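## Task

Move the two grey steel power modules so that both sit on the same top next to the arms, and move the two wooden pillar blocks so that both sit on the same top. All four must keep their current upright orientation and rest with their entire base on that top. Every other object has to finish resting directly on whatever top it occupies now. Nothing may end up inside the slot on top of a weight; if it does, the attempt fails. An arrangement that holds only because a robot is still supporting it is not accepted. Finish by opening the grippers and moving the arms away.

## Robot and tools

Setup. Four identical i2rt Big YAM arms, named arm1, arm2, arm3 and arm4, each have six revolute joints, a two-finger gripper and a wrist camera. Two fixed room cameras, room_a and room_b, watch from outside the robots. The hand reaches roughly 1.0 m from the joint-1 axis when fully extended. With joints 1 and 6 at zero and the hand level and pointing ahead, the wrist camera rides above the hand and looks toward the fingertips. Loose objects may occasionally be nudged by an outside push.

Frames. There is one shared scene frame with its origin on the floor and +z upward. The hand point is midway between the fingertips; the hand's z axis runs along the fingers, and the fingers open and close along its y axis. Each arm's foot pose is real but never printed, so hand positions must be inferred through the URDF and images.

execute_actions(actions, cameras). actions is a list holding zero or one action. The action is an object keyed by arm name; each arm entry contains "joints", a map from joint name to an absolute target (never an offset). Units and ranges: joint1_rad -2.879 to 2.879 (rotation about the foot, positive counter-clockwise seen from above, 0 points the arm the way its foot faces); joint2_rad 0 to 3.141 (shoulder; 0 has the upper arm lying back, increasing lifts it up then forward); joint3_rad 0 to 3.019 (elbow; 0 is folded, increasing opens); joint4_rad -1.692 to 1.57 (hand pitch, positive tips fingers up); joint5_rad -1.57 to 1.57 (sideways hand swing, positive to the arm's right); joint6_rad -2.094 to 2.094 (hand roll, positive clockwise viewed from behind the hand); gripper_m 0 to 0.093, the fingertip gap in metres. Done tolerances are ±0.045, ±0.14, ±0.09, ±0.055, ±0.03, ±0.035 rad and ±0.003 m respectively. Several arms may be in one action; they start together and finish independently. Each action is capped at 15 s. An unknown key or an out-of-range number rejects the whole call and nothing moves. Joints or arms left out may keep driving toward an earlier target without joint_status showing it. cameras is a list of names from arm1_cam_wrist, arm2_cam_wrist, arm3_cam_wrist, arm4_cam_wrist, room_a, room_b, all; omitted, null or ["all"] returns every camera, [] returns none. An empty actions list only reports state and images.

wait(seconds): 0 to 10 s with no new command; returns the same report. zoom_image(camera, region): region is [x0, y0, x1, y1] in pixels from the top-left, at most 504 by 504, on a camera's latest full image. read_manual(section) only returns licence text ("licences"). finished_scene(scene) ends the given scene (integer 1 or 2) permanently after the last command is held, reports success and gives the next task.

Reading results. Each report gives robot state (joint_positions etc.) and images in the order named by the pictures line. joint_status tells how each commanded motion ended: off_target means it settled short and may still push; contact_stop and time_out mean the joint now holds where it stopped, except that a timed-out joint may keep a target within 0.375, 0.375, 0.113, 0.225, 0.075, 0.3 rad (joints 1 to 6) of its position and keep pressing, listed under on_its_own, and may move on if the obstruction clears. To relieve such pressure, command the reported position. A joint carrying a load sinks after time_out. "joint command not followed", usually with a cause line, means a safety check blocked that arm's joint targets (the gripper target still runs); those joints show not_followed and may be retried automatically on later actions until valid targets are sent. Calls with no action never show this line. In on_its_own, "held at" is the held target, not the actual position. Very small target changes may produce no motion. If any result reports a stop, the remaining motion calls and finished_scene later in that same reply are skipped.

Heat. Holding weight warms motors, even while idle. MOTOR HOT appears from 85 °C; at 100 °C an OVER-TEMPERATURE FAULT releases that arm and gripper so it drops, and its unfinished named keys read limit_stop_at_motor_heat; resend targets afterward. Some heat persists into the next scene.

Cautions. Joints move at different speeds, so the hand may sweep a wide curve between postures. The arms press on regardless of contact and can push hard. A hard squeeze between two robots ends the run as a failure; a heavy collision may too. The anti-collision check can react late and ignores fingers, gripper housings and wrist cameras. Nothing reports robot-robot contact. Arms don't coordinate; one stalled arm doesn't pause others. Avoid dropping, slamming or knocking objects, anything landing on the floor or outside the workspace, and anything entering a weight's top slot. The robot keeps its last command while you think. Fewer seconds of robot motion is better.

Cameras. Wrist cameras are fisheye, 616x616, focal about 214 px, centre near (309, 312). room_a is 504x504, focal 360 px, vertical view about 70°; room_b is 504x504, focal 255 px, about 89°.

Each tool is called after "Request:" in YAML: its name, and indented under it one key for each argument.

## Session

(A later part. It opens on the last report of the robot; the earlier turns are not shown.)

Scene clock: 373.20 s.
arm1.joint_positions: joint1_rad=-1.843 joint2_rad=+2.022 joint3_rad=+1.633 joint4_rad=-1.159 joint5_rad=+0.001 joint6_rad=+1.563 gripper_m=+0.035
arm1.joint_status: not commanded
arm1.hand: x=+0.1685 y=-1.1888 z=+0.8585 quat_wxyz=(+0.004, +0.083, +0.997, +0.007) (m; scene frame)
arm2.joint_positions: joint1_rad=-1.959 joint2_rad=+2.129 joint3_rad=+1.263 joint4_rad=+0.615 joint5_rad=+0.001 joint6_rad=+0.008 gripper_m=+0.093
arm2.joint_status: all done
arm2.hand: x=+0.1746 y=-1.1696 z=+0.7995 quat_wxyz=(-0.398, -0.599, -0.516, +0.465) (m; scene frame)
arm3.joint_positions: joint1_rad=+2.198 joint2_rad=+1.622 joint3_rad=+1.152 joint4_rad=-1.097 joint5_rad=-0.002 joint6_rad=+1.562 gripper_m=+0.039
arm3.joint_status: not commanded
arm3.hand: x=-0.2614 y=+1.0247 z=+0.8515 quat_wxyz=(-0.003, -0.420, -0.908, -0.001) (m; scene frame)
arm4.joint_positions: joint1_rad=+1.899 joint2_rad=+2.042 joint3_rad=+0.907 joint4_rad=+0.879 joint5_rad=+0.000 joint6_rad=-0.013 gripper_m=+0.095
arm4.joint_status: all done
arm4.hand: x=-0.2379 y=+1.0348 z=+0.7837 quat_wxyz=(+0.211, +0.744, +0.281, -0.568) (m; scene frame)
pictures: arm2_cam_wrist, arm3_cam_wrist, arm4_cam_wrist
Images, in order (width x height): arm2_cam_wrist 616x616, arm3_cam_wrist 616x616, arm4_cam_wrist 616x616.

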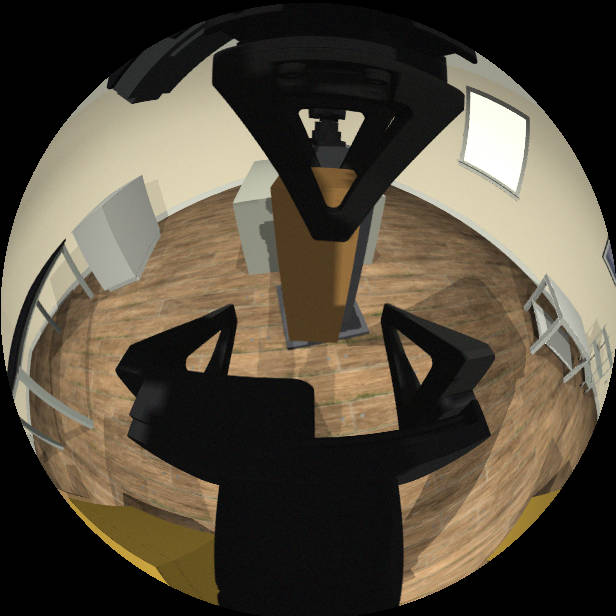

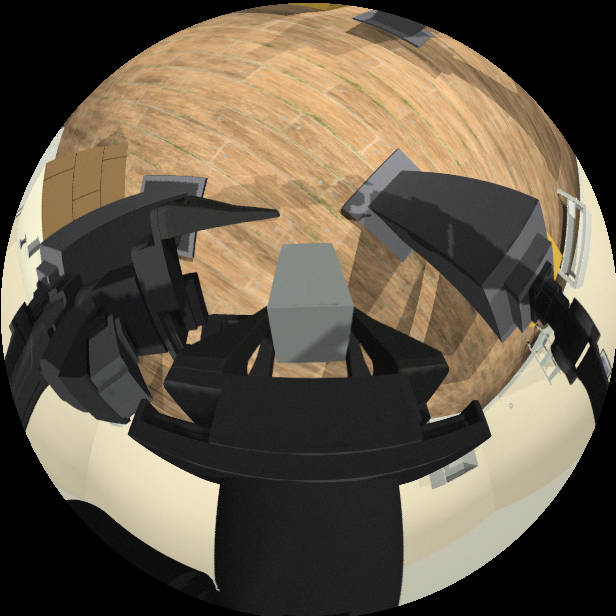

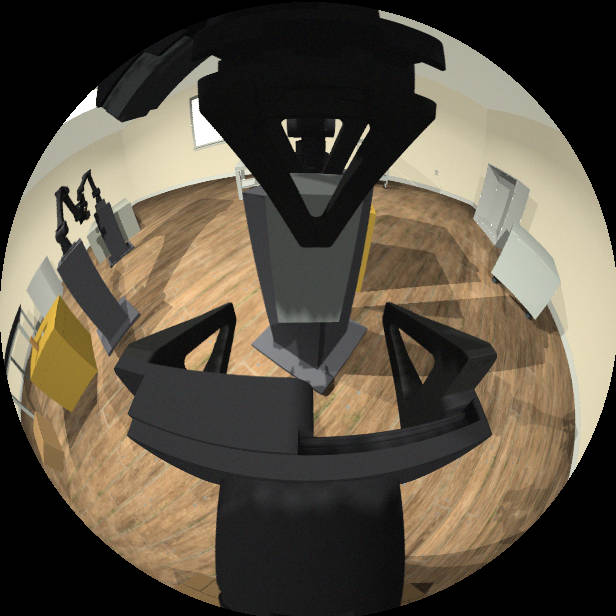

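Request:
execute_actions:
  actions:
    - {"arm2":{"joints":{"joint1_rad":-1.977,"joint2_rad":2.16,"joint3_rad":1.365,"joint4_rad":0.57}},"arm4":{"joints":{"joint2_rad":2.02,"joint3_rad":0.975,"joint4_rad":0.815}}}
  cameras: ["arm2_cam_wrist","arm4_cam_wrist","arm3_cam_wrist","arm1_cam_wrist"]

Scene clock: 405.30 s.
arm1.joint_positions: joint1_rad=-1.843 joint2_rad=+2.022 joint3_rad=+1.633 joint4_rad=-1.159 joint5_rad=+0.001 joint6_rad=+1.563 gripper_m=+0.035
arm1.joint_status: not commanded
arm1.hand: x=+0.1685 y=-1.1888 z=+0.8585 quat_wxyz=(+0.004, +0.083, +0.997, +0.007) (m; scene frame)
arm2.joint_positions: joint1_rad=-1.964 joint2_rad=+2.142 joint3_rad=+1.333 joint4_rad=+0.577 joint5_rad=+0.001 joint6_rad=+0.008 gripper_m=+0.093
arm2.joint_status: all done
arm2.hand: x=+0.1673 y=-1.1898 z=+0.8151 quat_wxyz=(-0.402, -0.596, -0.511, +0.471) (m; scene frame)
arm3.joint_positions: joint1_rad=+2.198 joint2_rad=+1.622 joint3_rad=+1.152 joint4_rad=-1.097 joint5_rad=-0.002 joint6_rad=+1.562 gripper_m=+0.039
arm3.joint_status: not commanded
arm3.hand: x=-0.2614 y=+1.0247 z=+0.8515 quat_wxyz=(-0.003, -0.420, -0.908, -0.001) (m; scene frame)
arm4.joint_positions: joint1_rad=+1.899 joint2_rad=+2.042 joint3_rad=+0.948 joint4_rad=+0.826 joint5_rad=+0.000 joint6_rad=-0.013 gripper_m=+0.095
arm4.joint_status: all done
arm4.hand: x=-0.2479 y=+1.0261 z=+0.7874 quat_wxyz=(+0.209, +0.748, +0.283, -0.563) (m; scene frame)
pictures: arm1_cam_wrist, arm2_cam_wrist, arm3_cam_wrist, arm4_cam_wrist
Images, in order (width x height): arm1_cam_wrist 616x616, arm2_cam_wrist 616x616, arm3_cam_wrist 616x616, arm4_cam_wrist 616x616.

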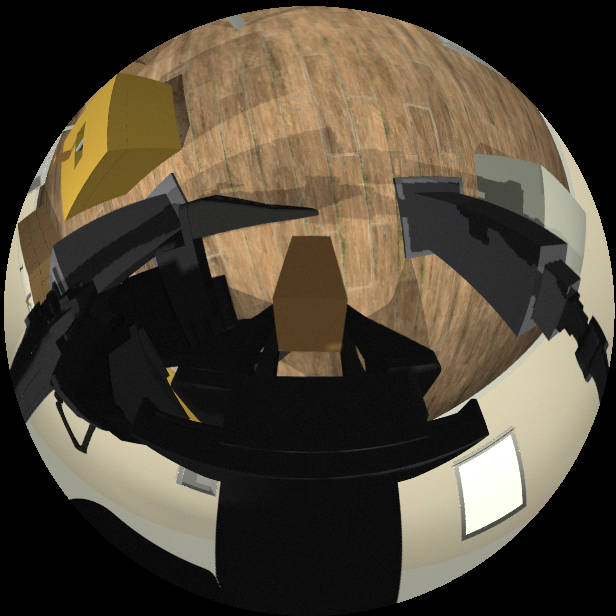

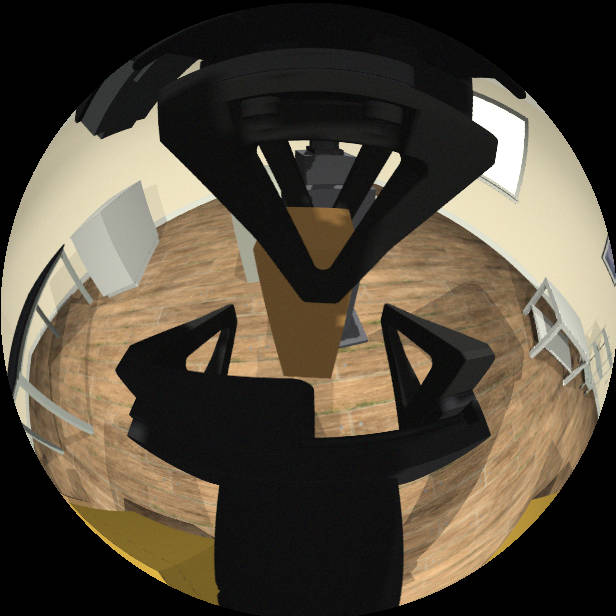

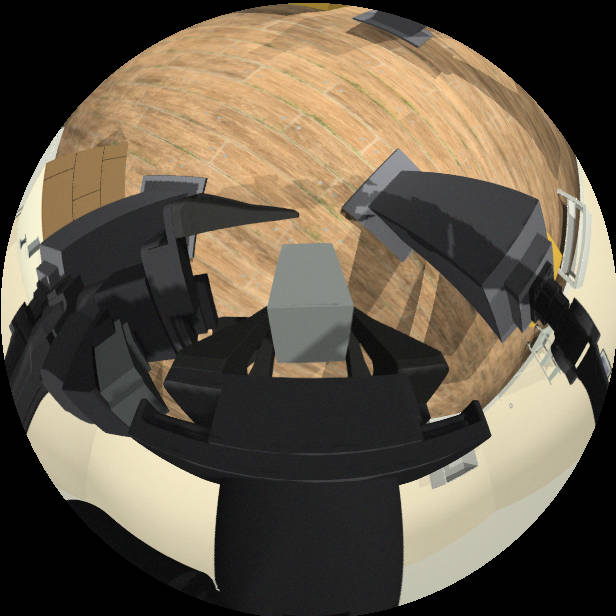

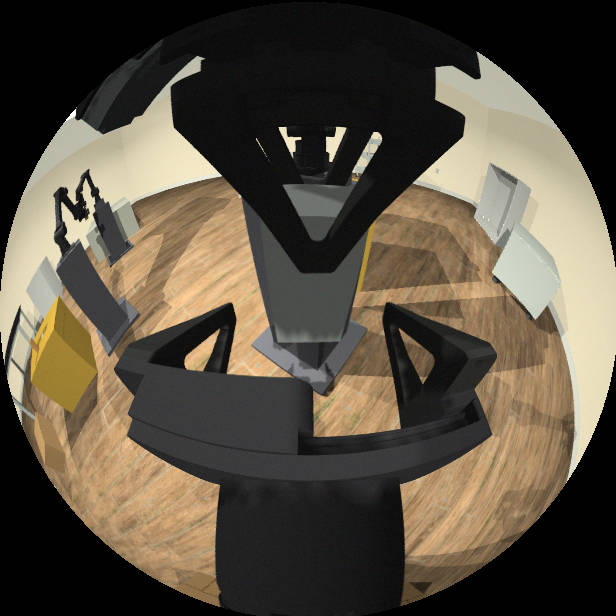

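Request:
execute_actions:
  actions:
    - {"arm2":{"joints":{"joint2_rad":2.195,"joint4_rad":0.60}},"arm4":{"joints":{"joint3_rad":1.0}}}
  cameras: ["arm2_cam_wrist","arm4_cam_wrist","arm3_cam_wrist","arm1_cam_wrist"]

Scene clock: 413.37 s.
arm1.joint_positions: joint1_rad=-1.843 joint2_rad=+2.022 joint3_rad=+1.633 joint4_rad=-1.159 joint5_rad=+0.001 joint6_rad=+1.563 gripper_m=+0.035
arm1.joint_status: not commanded
arm1.hand: x=+0.1685 y=-1.1888 z=+0.8585 quat_wxyz=(+0.004, +0.083, +0.997, +0.007) (m; scene frame)
arm2.joint_positions: joint1_rad=-1.964 joint2_rad=+2.179 joint3_rad=+1.333 joint4_rad=+0.587 joint5_rad=+0.001 joint6_rad=+0.008 gripper_m=+0.093
arm2.joint_status: all done
arm2.hand: x=+0.1673 y=-1.1878 z=+0.7890 quat_wxyz=(-0.394, -0.603, -0.516, +0.463) (m; scene frame)
arm3.joint_positions: joint1_rad=+2.198 joint2_rad=+1.622 joint3_rad=+1.152 joint4_rad=-1.097 joint5_rad=-0.002 joint6_rad=+1.562 gripper_m=+0.039
arm3.joint_status: not commanded
arm3.hand: x=-0.2614 y=+1.0247 z=+0.8515 quat_wxyz=(-0.003, -0.420, -0.908, -0.001) (m; scene frame)
arm4.joint_positions: joint1_rad=+1.899 joint2_rad=+2.042 joint3_rad=+0.970 joint4_rad=+0.824 joint5_rad=+0.000 joint6_rad=-0.013 gripper_m=+0.095
arm4.joint_status: all done
arm4.hand: x=-0.2548 y=+1.0202 z=+0.7964 quat_wxyz=(+0.212, +0.742, +0.280, -0.571) (m; scene frame)
pictures: arm1_cam_wrist, arm2_cam_wrist, arm3_cam_wrist, arm4_cam_wrist
Images, in order (width x height): arm1_cam_wrist 616x616, arm2_cam_wrist 616x616, arm3_cam_wrist 616x616, arm4_cam_wrist 616x616.

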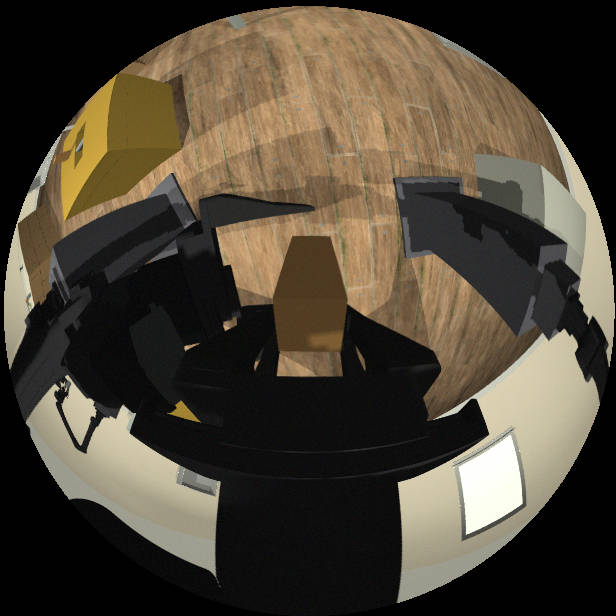

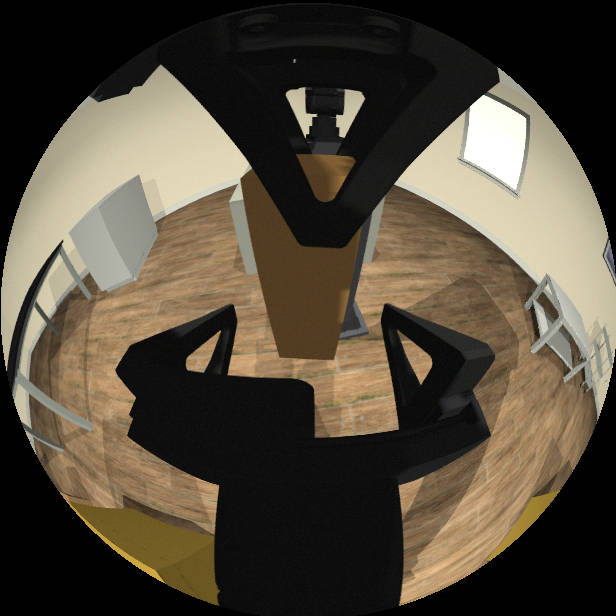

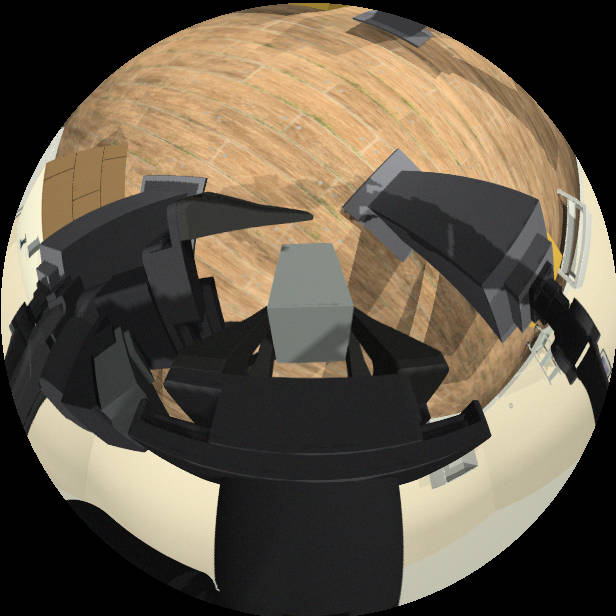

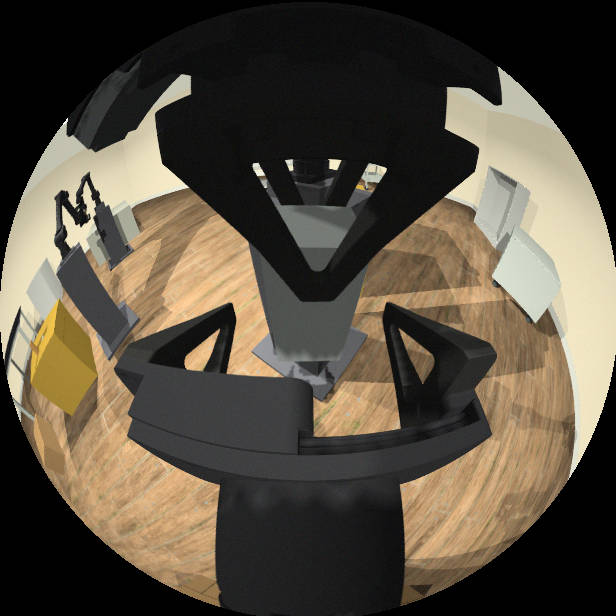

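Request:
execute_actions:
  actions:
    - {"arm2":{"joints":{"gripper_m":0.015}},"arm4":{"joints":{"gripper_m":0.02}}}
  cameras: ["arm2_cam_wrist","arm4_cam_wrist"]

Scene clock: 418.73 s.
arm1.joint_positions: joint1_rad=-1.843 joint2_rad=+2.022 joint3_rad=+1.633 joint4_rad=-1.159 joint5_rad=-0.001 joint6_rad=+1.560 gripper_m=+0.035
arm1.joint_status: not commanded
arm1.hand: x=+0.1678 y=-1.1888 z=+0.8585 quat_wxyz=(+0.003, +0.081, +0.997, +0.007) (m; scene frame)
arm2.joint_positions: joint1_rad=-1.964 joint2_rad=+2.179 joint3_rad=+1.333 joint4_rad=+0.587 joint5_rad=+0.003 joint6_rad=+0.008 gripper_m=+0.034
arm2.joint_status: gripper_m off_target (ended at +0.034, target +0.015)
arm2.hand: x=+0.1671 y=-1.1878 z=+0.7891 quat_wxyz=(-0.394, -0.603, -0.516, +0.464) (m; scene frame)
arm3.joint_positions: joint1_rad=+2.198 joint2_rad=+1.622 joint3_rad=+1.152 joint4_rad=-1.097 joint5_rad=+0.000 joint6_rad=+1.567 gripper_m=+0.039
arm3.joint_status: not commanded
arm3.hand: x=-0.2611 y=+1.0245 z=+0.8515 quat_wxyz=(-0.004, -0.422, -0.906, -0.001) (m; scene frame)
arm4.joint_positions: joint1_rad=+1.899 joint2_rad=+2.042 joint3_rad=+0.970 joint4_rad=+0.824 joint5_rad=+0.000 joint6_rad=-0.009 gripper_m=+0.040
arm4.joint_status: gripper_m off_target (ended at +0.040, target +0.020)
arm4.hand: x=-0.2547 y=+1.0202 z=+0.7962 quat_wxyz=(+0.213, +0.742, +0.279, -0.571) (m; scene frame)
pictures: arm2_cam_wrist, arm4_cam_wrist
Images, in order (width x height): arm2_cam_wrist 616x616, arm4_cam_wrist 616x616.

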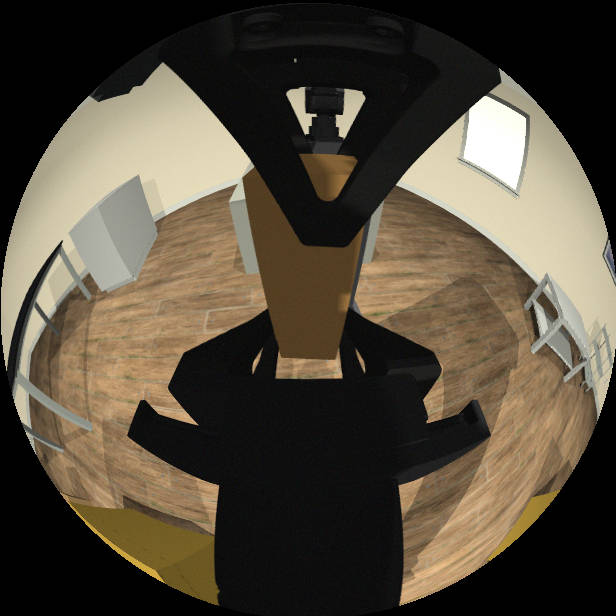

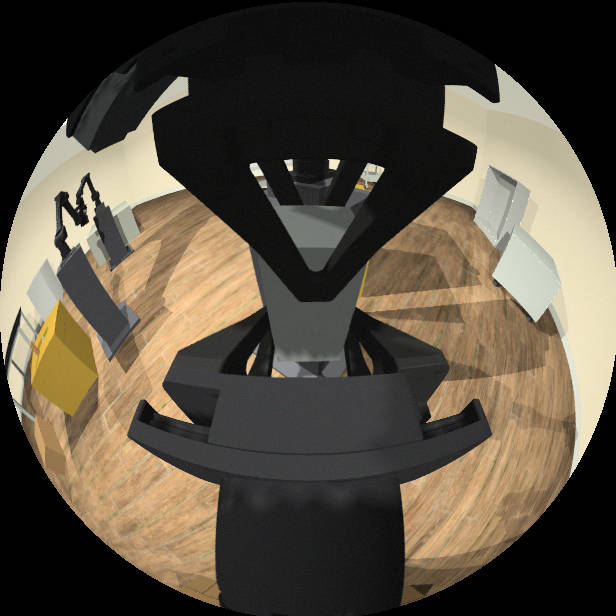

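Request:
execute_actions:
  actions:
    - {"arm1":{"joints":{"gripper_m":0.048}},"arm3":{"joints":{"gripper_m":0.049}}}
  cameras: []

Request:
execute_actions:
  actions:
    - {"arm1":{"joints":{"joint2_rad":1.5}},"arm3":{"joints":{"joint2_rad":1.15}}}
  cameras: ["arm2_cam_wrist","arm4_cam_wrist"]

Scene clock: 427.77 s.
arm1.joint_positions: joint1_rad=-1.843 joint2_rad=+2.022 joint3_rad=+1.633 joint4_rad=-1.159 joint5_rad=-0.001 joint6_rad=+1.563 gripper_m=+0.048
arm1.joint_status: all done
arm1.hand: x=+0.1678 y=-1.1888 z=+0.8585 quat_wxyz=(+0.003, +0.083, +0.997, +0.007) (m; scene frame)
arm2.joint_positions: joint1_rad=-1.964 joint2_rad=+2.180 joint3_rad=+1.333 joint4_rad=+0.587 joint5_rad=+0.003 joint6_rad=+0.008 gripper_m=+0.034
arm2.joint_status: not commanded
arm2.hand: x=+0.1671 y=-1.1878 z=+0.7888 quat_wxyz=(-0.394, -0.603, -0.516, +0.463) (m; scene frame)
arm3.joint_positions: joint1_rad=+2.198 joint2_rad=+1.622 joint3_rad=+1.152 joint4_rad=-1.097 joint5_rad=+0.000 joint6_rad=+1.569 gripper_m=+0.049
arm3.joint_status: all done
arm3.hand: x=-0.2611 y=+1.0245 z=+0.8519 quat_wxyz=(-0.004, -0.423, -0.906, -0.001) (m; scene frame)
arm4.joint_positions: joint1_rad=+1.899 joint2_rad=+2.042 joint3_rad=+0.970 joint4_rad=+0.816 joint5_rad=+0.000 joint6_rad=-0.009 gripper_m=+0.040
arm4.joint_status: not commanded
arm4.hand: x=-0.2544 y=+1.0205 z=+0.7945 quat_wxyz=(+0.212, +0.744, +0.280, -0.568) (m; scene frame)
pictures: none
No camera images: the call's "cameras" was empty. Leave "cameras" out to get every camera's image.

Scene clock: 429.27 s.
arm1.joint_positions: joint1_rad=-1.843 joint2_rad=+1.482 joint3_rad=+1.629 joint4_rad=-1.160 joint5_rad=-0.001 joint6_rad=+1.563 gripper_m=+0.048
arm1.joint_status: all done
arm1.hand: x=+0.1592 y=-1.2284 z=+1.1691 quat_wxyz=(+0.027, +0.079, +0.959, +0.270) (m; scene frame)
arm2.joint_positions: joint1_rad=-1.964 joint2_rad=+2.180 joint3_rad=+1.333 joint4_rad=+0.587 joint5_rad=+0.003 joint6_rad=+0.008 gripper_m=+0.034
arm2.joint_status: not commanded
arm2.hand: x=+0.1671 y=-1.1878 z=+0.7888 quat_wxyz=(-0.394, -0.603, -0.516, +0.463) (m; scene frame)
arm3.joint_positions: joint1_rad=+2.198 joint2_rad=+1.147 joint3_rad=+1.152 joint4_rad=-1.097 joint5_rad=+0.000 joint6_rad=+1.569 gripper_m=+0.049
arm3.joint_status: all done
arm3.hand: x=-0.2831 y=+1.0078 z=+1.0525 quat_wxyz=(-0.104, -0.410, -0.880, -0.214) (m; scene frame)
arm4.joint_positions: joint1_rad=+1.899 joint2_rad=+2.042 joint3_rad=+0.970 joint4_rad=+0.816 joint5_rad=+0.000 joint6_rad=-0.009 gripper_m=+0.040
arm4.joint_status: not commanded
arm4.hand: x=-0.2544 y=+1.0205 z=+0.7945 quat_wxyz=(+0.212, +0.744, +0.280, -0.568) (m; scene frame)
pictures: arm2_cam_wrist, arm4_cam_wrist
Images, in order (width x height): arm2_cam_wrist 616x616, arm4_cam_wrist 616x616.

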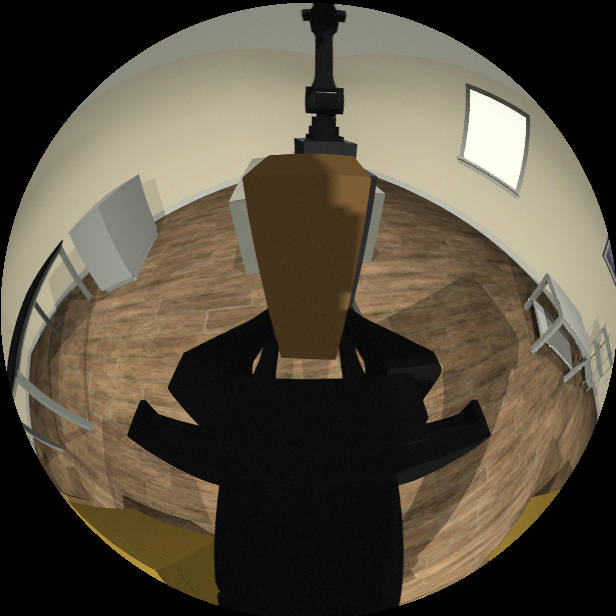

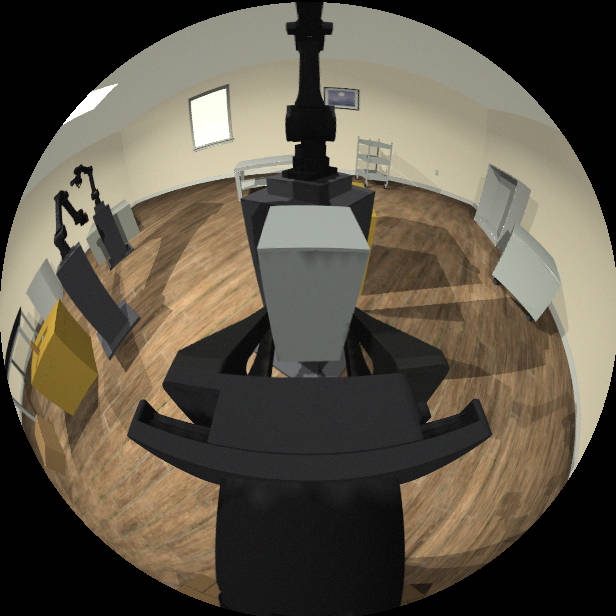

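Request:
execute_actions:
  actions:
    - {"arm1":{"joints":{"joint2_rad":0.8,"joint3_rad":1.2,"joint6_rad":0}},"arm3":{"joints":{"joint2_rad":0.8,"joint6_rad":0}},"arm2":{"joints":{"joint1_rad":-0.43,"joint2_rad":2.4,"joint3_rad":1.1,"joint4_rad":1.07}},"arm4":{"joints":{"joint1_rad":-1.2,"joint2_rad":1.98,"joint3_rad":0.92,"joint4_rad":0.83}}}
  cameras: ["arm2_cam_wrist","arm4_cam_wrist","room_a"]

Scene clock: 443.03 s.
arm1.joint_positions: joint1_rad=-1.843 joint2_rad=+0.788 joint3_rad=+1.199 joint4_rad=-1.161 joint5_rad=-0.001 joint6_rad=+0.007 gripper_m=+0.048
arm1.joint_status: all done
arm1.hand: x=+0.1190 y=-1.4554 z=+1.2416 quat_wxyz=(+0.303, -0.589, +0.705, +0.254) (m; scene frame)
arm2.joint_positions: joint1_rad=-0.420 joint2_rad=+2.388 joint3_rad=+1.100 joint4_rad=+1.056 joint5_rad=-0.002 joint6_rad=+0.008 gripper_m=+0.035
arm2.joint_status: all done
arm2.hand: x=+0.9656 y=-0.5352 z=+0.6482 quat_wxyz=(-0.615, -0.074, -0.784, +0.051) (m; scene frame)
arm3.joint_positions: joint1_rad=+2.198 joint2_rad=+0.802 joint3_rad=+1.149 joint4_rad=-1.097 joint5_rad=+0.000 joint6_rad=+0.009 gripper_m=+0.049
arm3.joint_status: all done
arm3.hand: x=-0.3426 y=+0.9592 z=+1.1771 quat_wxyz=(-0.376, +0.310, -0.863, -0.135) (m; scene frame)
arm4.joint_positions: joint1_rad=-1.210 joint2_rad=+2.019 joint3_rad=+0.908 joint4_rad=+0.816 joint5_rad=+0.002 joint6_rad=-0.009 gripper_m=+0.040
arm4.joint_status: all done
arm4.hand: x=+0.7342 y=+1.9058 z=+0.8006 quat_wxyz=(-0.562, +0.297, -0.742, -0.213) (m; scene frame)
pictures: arm2_cam_wrist, arm4_cam_wrist, room_a
Images, in order (width x height): arm2_cam_wrist 616x616, arm4_cam_wrist 616x616, room_a 504x504.

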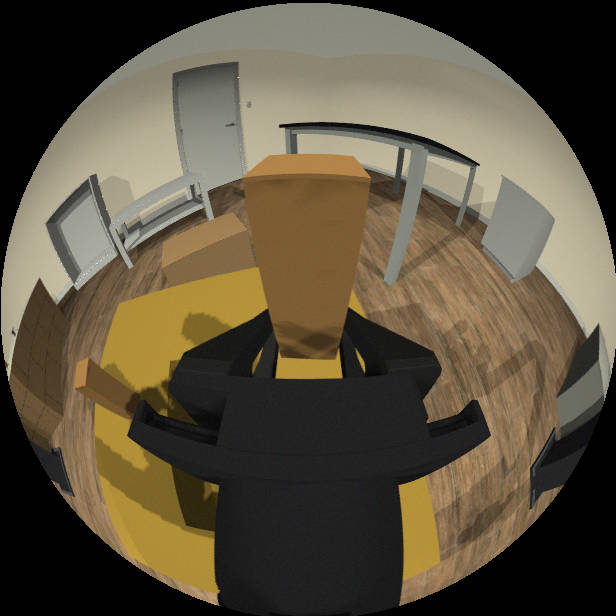

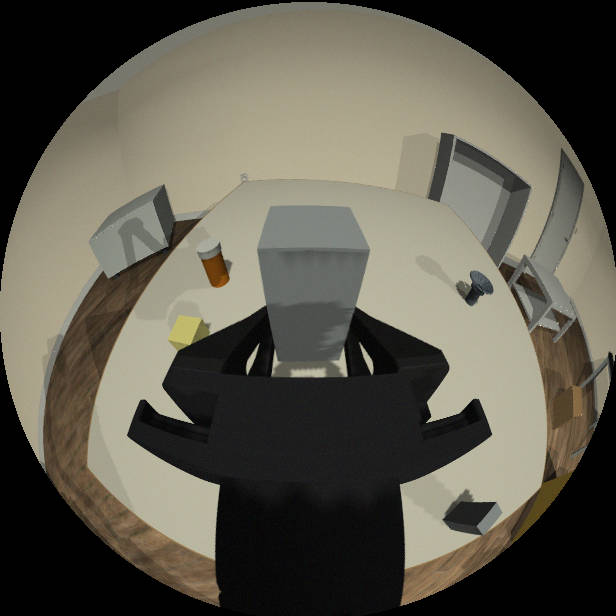

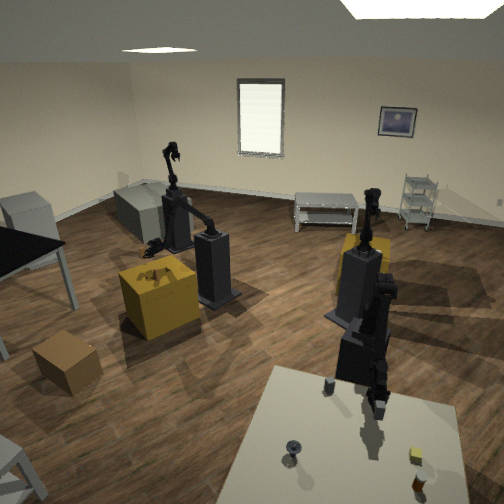

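Request:
execute_actions:
  actions:
    - {"arm2":{"joints":{"joint2_rad":2.585,"joint3_rad":1.16,"joint4_rad":1.195}},"arm4":{"joints":{"joint1_rad":-1.33,"joint2_rad":2.36,"joint3_rad":1.1,"joint4_rad":1.055}}}
  cameras: ["arm2_cam_wrist","arm4_cam_wrist","room_a"]

Scene clock: 462.47 s.
arm1.joint_positions: joint1_rad=-1.843 joint2_rad=+0.788 joint3_rad=+1.199 joint4_rad=-1.161 joint5_rad=-0.001 joint6_rad=+0.007 gripper_m=+0.048
arm1.joint_status: not commanded
arm1.hand: x=+0.1190 y=-1.4554 z=+1.2416 quat_wxyz=(+0.303, -0.589, +0.705, +0.254) (m; scene frame)
arm2.joint_positions: joint1_rad=-0.420 joint2_rad=+2.598 joint3_rad=+1.148 joint4_rad=+1.175 joint5_rad=-0.002 joint6_rad=+0.008 gripper_m=+0.035
arm2.joint_status: all done
arm2.hand: x=+0.9387 y=-0.5300 z=+0.5544 quat_wxyz=(-0.598, -0.075, -0.797, +0.050) (m; scene frame)
arm3.joint_positions: joint1_rad=+2.198 joint2_rad=+0.802 joint3_rad=+1.149 joint4_rad=-1.097 joint5_rad=+0.000 joint6_rad=+0.009 gripper_m=+0.049
arm3.joint_status: not commanded
arm3.hand: x=-0.3426 y=+0.9592 z=+1.1771 quat_wxyz=(-0.376, +0.310, -0.863, -0.135) (m; scene frame)
arm4.joint_positions: joint1_rad=-1.337 joint2_rad=+2.402 joint3_rad=+1.077 joint4_rad=+1.022 joint5_rad=+0.001 joint6_rad=-0.009 gripper_m=+0.040
arm4.joint_status: all done
arm4.hand: x=+0.8071 y=+1.8554 z=+0.6642 quat_wxyz=(-0.571, +0.250, -0.762, -0.177) (m; scene frame)
pictures: arm2_cam_wrist, arm4_cam_wrist, room_a
Images, in order (width x height): arm2_cam_wrist 616x616, arm4_cam_wrist 616x616, room_a 504x504.

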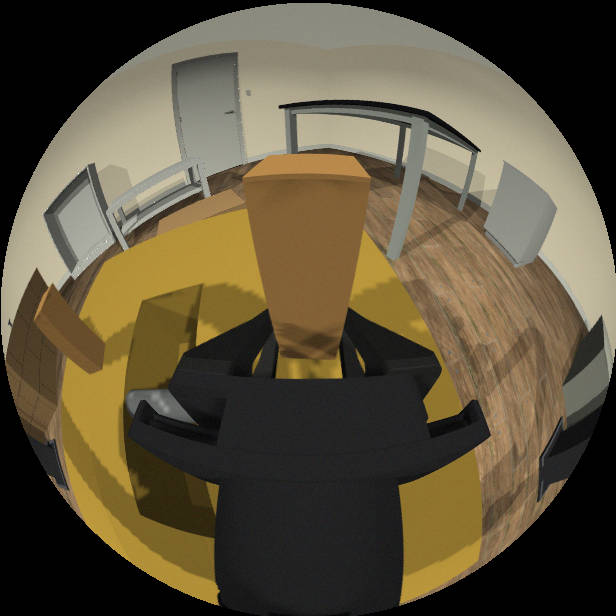

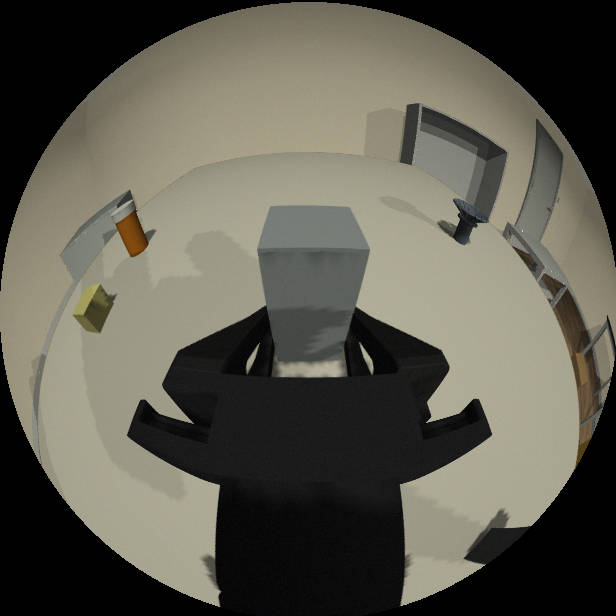

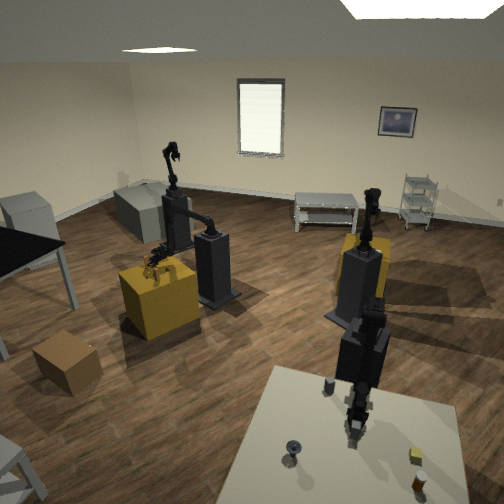

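Request:
execute_actions:
  actions:
    - {"arm2":{"joints":{"joint2_rad":2.645,"joint4_rad":1.25}},"arm4":{"joints":{"joint2_rad":2.40,"joint4_rad":1.14}}}
  cameras: ["arm4_cam_wrist"]

Request:
execute_actions:
  actions:
    - {"arm2":{"joints":{"joint2_rad":2.675}},"arm4":{"joints":{"joint2_rad":2.44,"joint4_rad":1.18}}}
  cameras: ["arm4_cam_wrist"]

Scene clock: 473.40 s.
arm1.joint_positions: joint1_rad=-1.843 joint2_rad=+0.788 joint3_rad=+1.199 joint4_rad=-1.161 joint5_rad=-0.001 joint6_rad=+0.007 gripper_m=+0.048
arm1.joint_status: not commanded
arm1.hand: x=+0.1190 y=-1.4554 z=+1.2416 quat_wxyz=(+0.303, -0.589, +0.705, +0.254) (m; scene frame)
arm2.joint_positions: joint1_rad=-0.420 joint2_rad=+2.637 joint3_rad=+1.148 joint4_rad=+1.230 joint5_rad=-0.002 joint6_rad=+0.008 gripper_m=+0.035
arm2.joint_status: all done
arm2.hand: x=+0.9300 y=-0.5284 z=+0.5424 quat_wxyz=(-0.604, -0.075, -0.792, +0.050) (m; scene frame)
arm3.joint_positions: joint1_rad=+2.198 joint2_rad=+0.802 joint3_rad=+1.149 joint4_rad=-1.097 joint5_rad=+0.000 joint6_rad=+0.009 gripper_m=+0.049
arm3.joint_status: not commanded
arm3.hand: x=-0.3426 y=+0.9592 z=+1.1771 quat_wxyz=(-0.376, +0.310, -0.863, -0.135) (m; scene frame)
arm4.joint_positions: joint1_rad=-1.337 joint2_rad=+2.402 joint3_rad=+1.077 joint4_rad=+1.104 joint5_rad=+0.001 joint6_rad=-0.009 gripper_m=+0.040
arm4.joint_status: all done
arm4.hand: x=+0.8112 y=+1.8584 z=+0.6839 quat_wxyz=(-0.602, +0.242, -0.738, -0.187) (m; scene frame)
pictures: arm4_cam_wrist
Images, in order (width x height): arm4_cam_wrist 616x616.

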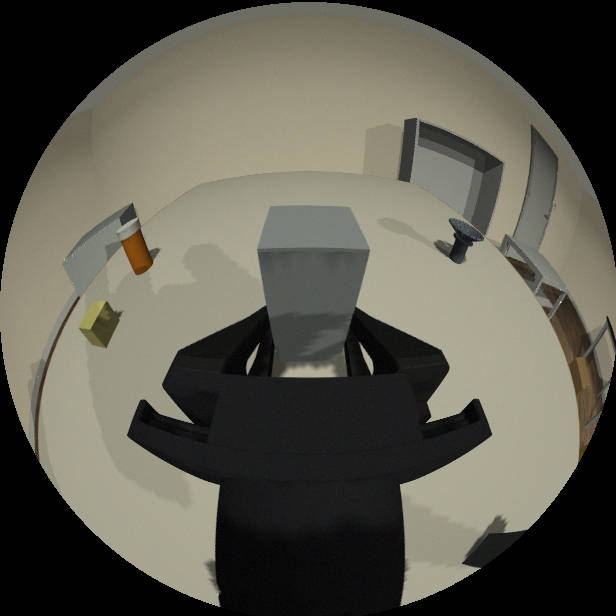

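Scene clock: 474.27 s.
arm1.joint_positions: joint1_rad=-1.843 joint2_rad=+0.788 joint3_rad=+1.199 joint4_rad=-1.161 joint5_rad=-0.001 joint6_rad=+0.007 gripper_m=+0.048
arm1.joint_status: not commanded
arm1.hand: x=+0.1190 y=-1.4554 z=+1.2416 quat_wxyz=(+0.303, -0.589, +0.705, +0.254) (m; scene frame)
arm2.joint_positions: joint1_rad=-0.420 joint2_rad=+2.648 joint3_rad=+1.149 joint4_rad=+1.240 joint5_rad=-0.002 joint6_rad=+0.007 gripper_m=+0.035
arm2.joint_status: all done
arm2.hand: x=+0.9271 y=-0.5279 z=+0.5378 quat_wxyz=(-0.604, -0.074, -0.792, +0.050) (m; scene frame)
arm3.joint_positions: joint1_rad=+2.198 joint2_rad=+0.802 joint3_rad=+1.149 joint4_rad=-1.097 joint5_rad=+0.000 joint6_rad=+0.009 gripper_m=+0.049
arm3.joint_status: not commanded
arm3.hand: x=-0.3426 y=+0.9592 z=+1.1771 quat_wxyz=(-0.376, +0.310, -0.863, -0.135) (m; scene frame)
arm4.joint_positions: joint1_rad=-1.337 joint2_rad=+2.451 joint3_rad=+1.077 joint4_rad=+1.145 joint5_rad=+0.001 joint6_rad=-0.009 gripper_m=+0.040
arm4.joint_status: all done
arm4.hand: x=+0.8041 y=+1.8532 z=+0.6614 quat_wxyz=(-0.599, +0.243, -0.740, -0.186) (m; scene frame)
pictures: arm4_cam_wrist
Images, in order (width x height): arm4_cam_wrist 616x616.

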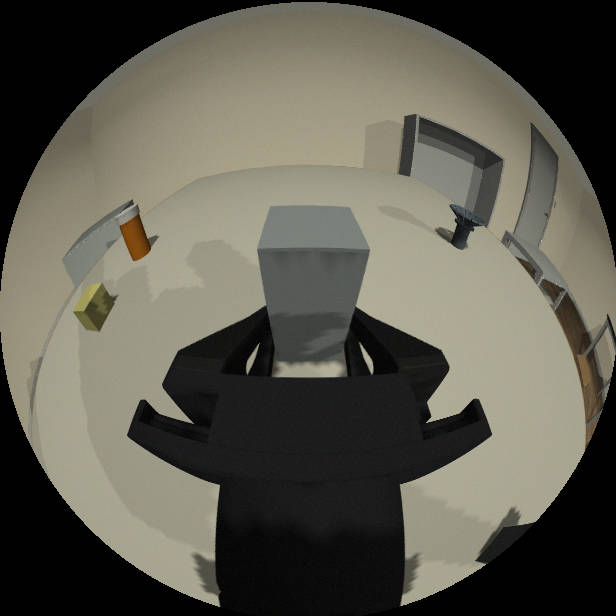

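Request:
execute_actions:
  actions:
    - {"arm2":{"joints":{"joint2_rad":2.648,"gripper_m":0.065}},"arm4":{"joints":{"joint2_rad":2.48,"joint4_rad":1.2}}}
  cameras: ["arm2_cam_wrist"]

Request:
execute_actions:
  actions:
    - {"arm2":{"joints":{"joint2_rad":1.6,"joint3_rad":0.7}},"arm4":{"joints":{"joint2_rad":2.515,"joint4_rad":1.235}}}
  cameras: ["arm4_cam_wrist","room_a"]

Scene clock: 494.80 s.
arm1.joint_positions: joint1_rad=-1.843 joint2_rad=+0.788 joint3_rad=+1.199 joint4_rad=-1.161 joint5_rad=-0.001 joint6_rad=+0.007 gripper_m=+0.048
arm1.joint_status: not commanded
arm1.hand: x=+0.1190 y=-1.4554 z=+1.2416 quat_wxyz=(+0.303, -0.589, +0.705, +0.254) (m; scene frame)
arm2.joint_positions: joint1_rad=-0.420 joint2_rad=+2.648 joint3_rad=+1.149 joint4_rad=+1.240 joint5_rad=-0.002 joint6_rad=+0.007 gripper_m=+0.065
arm2.joint_status: all done
arm2.hand: x=+0.9271 y=-0.5279 z=+0.5378 quat_wxyz=(-0.604, -0.075, -0.792, +0.050) (m; scene frame)
arm3.joint_positions: joint1_rad=+2.198 joint2_rad=+0.802 joint3_rad=+1.149 joint4_rad=-1.097 joint5_rad=+0.000 joint6_rad=+0.009 gripper_m=+0.049
arm3.joint_status: not commanded
arm3.hand: x=-0.3426 y=+0.9592 z=+1.1771 quat_wxyz=(-0.376, +0.310, -0.863, -0.135) (m; scene frame)
arm4.joint_positions: joint1_rad=-1.337 joint2_rad=+2.478 joint3_rad=+1.078 joint4_rad=+1.175 joint5_rad=+0.001 joint6_rad=-0.009 gripper_m=+0.040
arm4.joint_status: all done
arm4.hand: x=+0.8004 y=+1.8504 z=+0.6515 quat_wxyz=(-0.600, +0.243, -0.739, -0.186) (m; scene frame)
pictures: arm2_cam_wrist
Images, in order (width x height): arm2_cam_wrist 616x616.

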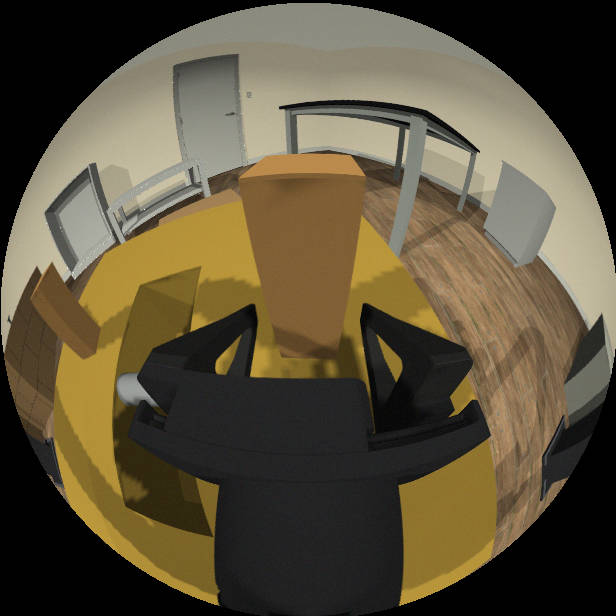

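Scene clock: 496.47 s.
arm1.joint_positions: joint1_rad=-1.843 joint2_rad=+0.788 joint3_rad=+1.199 joint4_rad=-1.161 joint5_rad=-0.001 joint6_rad=+0.007 gripper_m=+0.048
arm1.joint_status: not commanded
arm1.hand: x=+0.1190 y=-1.4554 z=+1.2416 quat_wxyz=(+0.303, -0.589, +0.705, +0.254) (m; scene frame)
arm2.joint_positions: joint1_rad=-0.420 joint2_rad=+1.593 joint3_rad=+0.702 joint4_rad=+1.244 joint5_rad=-0.002 joint6_rad=+0.007 gripper_m=+0.065
arm2.joint_status: all done
arm2.hand: x=+0.8497 y=-0.5154 z=+1.0286 quat_wxyz=(-0.815, -0.054, -0.573, +0.069) (m; scene frame)
arm3.joint_positions: joint1_rad=+2.198 joint2_rad=+0.802 joint3_rad=+1.149 joint4_rad=-1.097 joint5_rad=+0.000 joint6_rad=+0.009 gripper_m=+0.049
arm3.joint_status: not commanded
arm3.hand: x=-0.3426 y=+0.9592 z=+1.1771 quat_wxyz=(-0.376, +0.310, -0.863, -0.135) (m; scene frame)
arm4.joint_positions: joint1_rad=-1.337 joint2_rad=+2.495 joint3_rad=+1.081 joint4_rad=+1.217 joint5_rad=+0.001 joint6_rad=-0.009 gripper_m=+0.040
arm4.joint_status: all done
arm4.hand: x=+0.7996 y=+1.8498 z=+0.6509 quat_wxyz=(-0.610, +0.240, -0.731, -0.190) (m; scene frame)
pictures: arm4_cam_wrist, room_a
Images, in order (width x height): arm4_cam_wrist 616x616, room_a 504x504.

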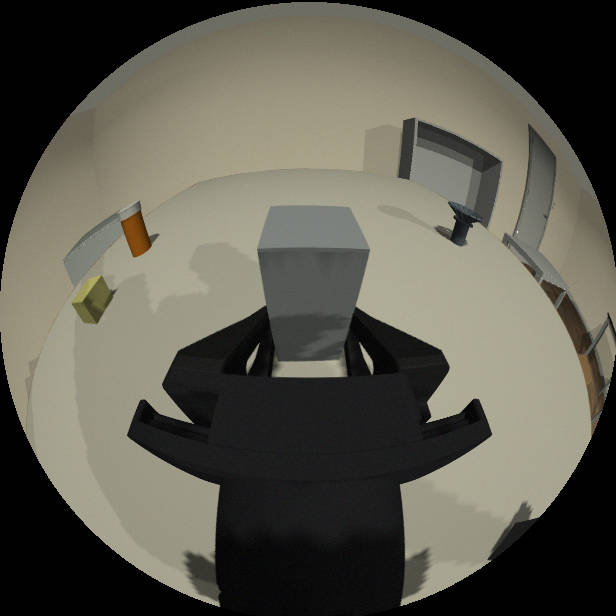

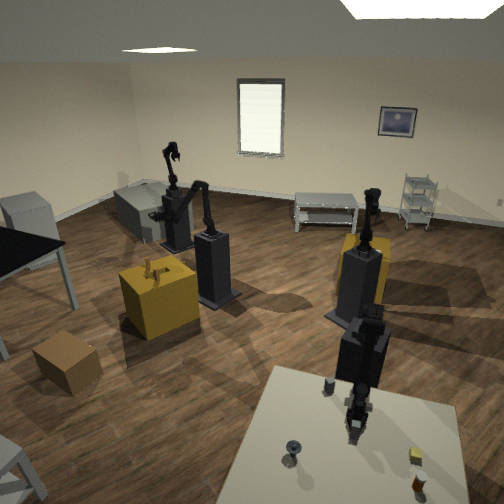

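Request:
execute_actions:
  actions:
    - {"arm4":{"joints":{"joint2_rad":2.46,"joint4_rad":1.17}}}
  cameras: []

Request:
execute_actions:
  actions:
    - {"arm4":{"joints":{"gripper_m":0.085}}}
  cameras: ["arm4_cam_wrist"]

Request:
execute_actions:
  actions:
    - {"arm4":{"joints":{"joint2_rad":1.6,"joint3_rad":0.7}}}
  cameras: ["room_a","room_b"]

Request:
zoom_image:
  camera: "room_a"
  region: [100, 230, 480, 504]

Scene clock: 510.93 s.
arm1.joint_positions: joint1_rad=-1.843 joint2_rad=+0.788 joint3_rad=+1.199 joint4_rad=-1.161 joint5_rad=-0.001 joint6_rad=+0.007 gripper_m=+0.048
arm1.joint_status: not commanded
arm1.hand: x=+0.1190 y=-1.4554 z=+1.2416 quat_wxyz=(+0.303, -0.589, +0.705, +0.254) (m; scene frame)
arm2.joint_positions: joint1_rad=-0.420 joint2_rad=+1.593 joint3_rad=+0.702 joint4_rad=+1.244 joint5_rad=-0.002 joint6_rad=+0.007 gripper_m=+0.065
arm2.joint_status: not commanded
arm2.hand: x=+0.8497 y=-0.5154 z=+1.0286 quat_wxyz=(-0.815, -0.054, -0.573, +0.069) (m; scene frame)
arm3.joint_positions: joint1_rad=+2.198 joint2_rad=+0.802 joint3_rad=+1.149 joint4_rad=-1.097 joint5_rad=+0.000 joint6_rad=+0.009 gripper_m=+0.049
arm3.joint_status: not commanded
arm3.hand: x=-0.3426 y=+0.9592 z=+1.1771 quat_wxyz=(-0.376, +0.310, -0.863, -0.135) (m; scene frame)
arm4.joint_positions: joint1_rad=-1.337 joint2_rad=+2.484 joint3_rad=+1.081 joint4_rad=+1.184 joint5_rad=+0.001 joint6_rad=-0.009 gripper_m=+0.040
arm4.joint_status: all done
arm4.hand: x=+0.8006 y=+1.8506 z=+0.6505 quat_wxyz=(-0.602, +0.242, -0.737, -0.187) (m; scene frame)
pictures: none
No camera images: the call's "cameras" was empty. Leave "cameras" out to get every camera's image.

Scene clock: 511.57 s.
arm1.joint_positions: joint1_rad=-1.843 joint2_rad=+0.788 joint3_rad=+1.199 joint4_rad=-1.161 joint5_rad=-0.001 joint6_rad=+0.007 gripper_m=+0.048
arm1.joint_status: not commanded
arm1.hand: x=+0.1190 y=-1.4554 z=+1.2416 quat_wxyz=(+0.303, -0.589, +0.705, +0.254) (m; scene frame)
arm2.joint_positions: joint1_rad=-0.420 joint2_rad=+1.593 joint3_rad=+0.702 joint4_rad=+1.244 joint5_rad=-0.002 joint6_rad=+0.007 gripper_m=+0.065
arm2.joint_status: not commanded
arm2.hand: x=+0.8497 y=-0.5154 z=+1.0286 quat_wxyz=(-0.815, -0.054, -0.573, +0.069) (m; scene frame)
arm3.joint_positions: joint1_rad=+2.198 joint2_rad=+0.802 joint3_rad=+1.149 joint4_rad=-1.097 joint5_rad=+0.000 joint6_rad=+0.009 gripper_m=+0.049
arm3.joint_status: not commanded
arm3.hand: x=-0.3426 y=+0.9592 z=+1.1771 quat_wxyz=(-0.376, +0.310, -0.863, -0.135) (m; scene frame)
arm4.joint_positions: joint1_rad=-1.337 joint2_rad=+2.484 joint3_rad=+1.081 joint4_rad=+1.181 joint5_rad=+0.001 joint6_rad=-0.009 gripper_m=+0.085
arm4.joint_status: all done
arm4.hand: x=+0.8006 y=+1.8506 z=+0.6498 quat_wxyz=(-0.601, +0.242, -0.738, -0.187) (m; scene frame)
pictures: arm4_cam_wrist
Images, in order (width x height): arm4_cam_wrist 616x616.

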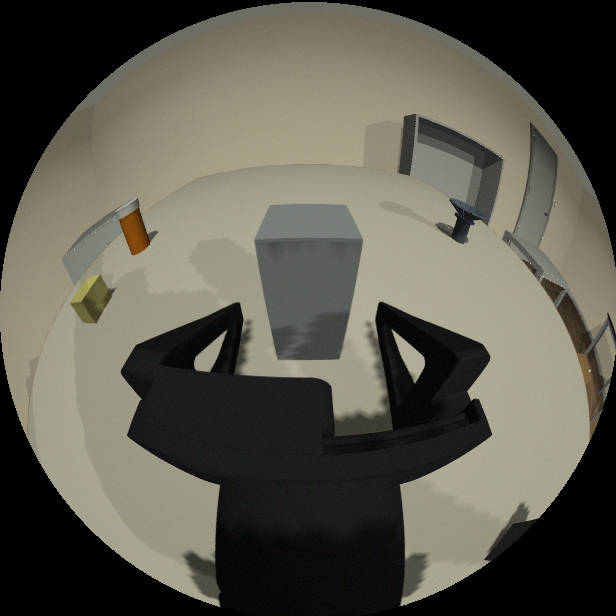

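Scene clock: 513.10 s.
arm1.joint_positions: joint1_rad=-1.843 joint2_rad=+0.788 joint3_rad=+1.199 joint4_rad=-1.161 joint5_rad=-0.001 joint6_rad=+0.007 gripper_m=+0.048
arm1.joint_status: not commanded
arm1.hand: x=+0.1190 y=-1.4554 z=+1.2416 quat_wxyz=(+0.303, -0.589, +0.705, +0.254) (m; scene frame)
arm2.joint_positions: joint1_rad=-0.420 joint2_rad=+1.593 joint3_rad=+0.702 joint4_rad=+1.244 joint5_rad=-0.002 joint6_rad=+0.007 gripper_m=+0.065
arm2.joint_status: not commanded
arm2.hand: x=+0.8497 y=-0.5154 z=+1.0286 quat_wxyz=(-0.815, -0.054, -0.573, +0.069) (m; scene frame)
arm3.joint_positions: joint1_rad=+2.198 joint2_rad=+0.802 joint3_rad=+1.149 joint4_rad=-1.097 joint5_rad=+0.000 joint6_rad=+0.009 gripper_m=+0.049
arm3.joint_status: not commanded
arm3.hand: x=-0.3426 y=+0.9592 z=+1.1771 quat_wxyz=(-0.376, +0.310, -0.863, -0.135) (m; scene frame)
arm4.joint_positions: joint1_rad=-1.337 joint2_rad=+1.599 joint3_rad=+0.696 joint4_rad=+1.174 joint5_rad=+0.001 joint6_rad=-0.009 gripper_m=+0.085
arm4.joint_status: all done
arm4.hand: x=+0.7193 y=+1.7956 z=+1.0439 quat_wxyz=(-0.764, +0.188, -0.570, -0.239) (m; scene frame)
pictures: room_a, room_b
Images, in order (width x height): room_a 504x504, room_b 504x504.

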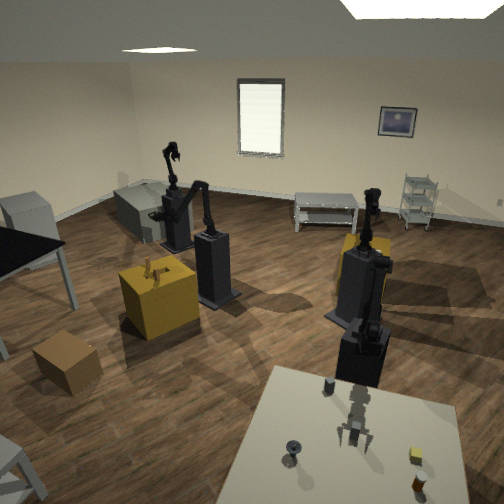

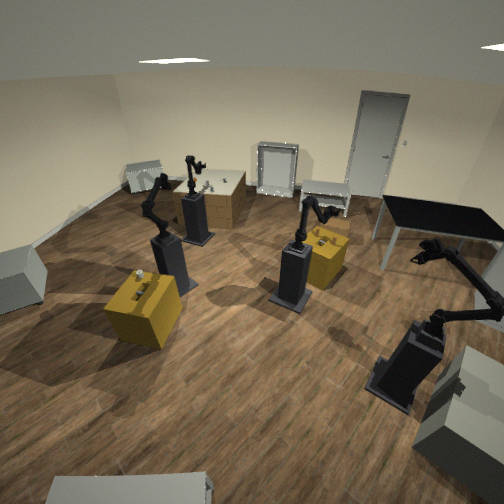

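Region (100, 230, 480, 504) of room_a's 504x504 image, scaled by 1.326, with more detail than that image has; it fills the top 363 rows of this view, and the rest is white.

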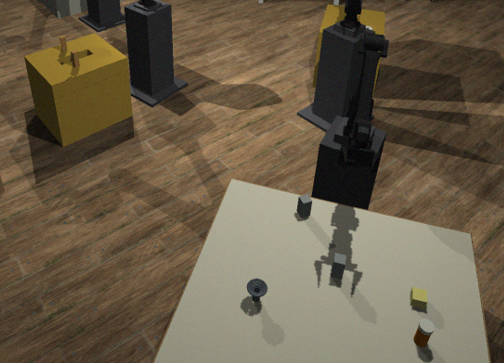

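Request:
finished_scene:
  scene: 2

The scene is finished: the task was done.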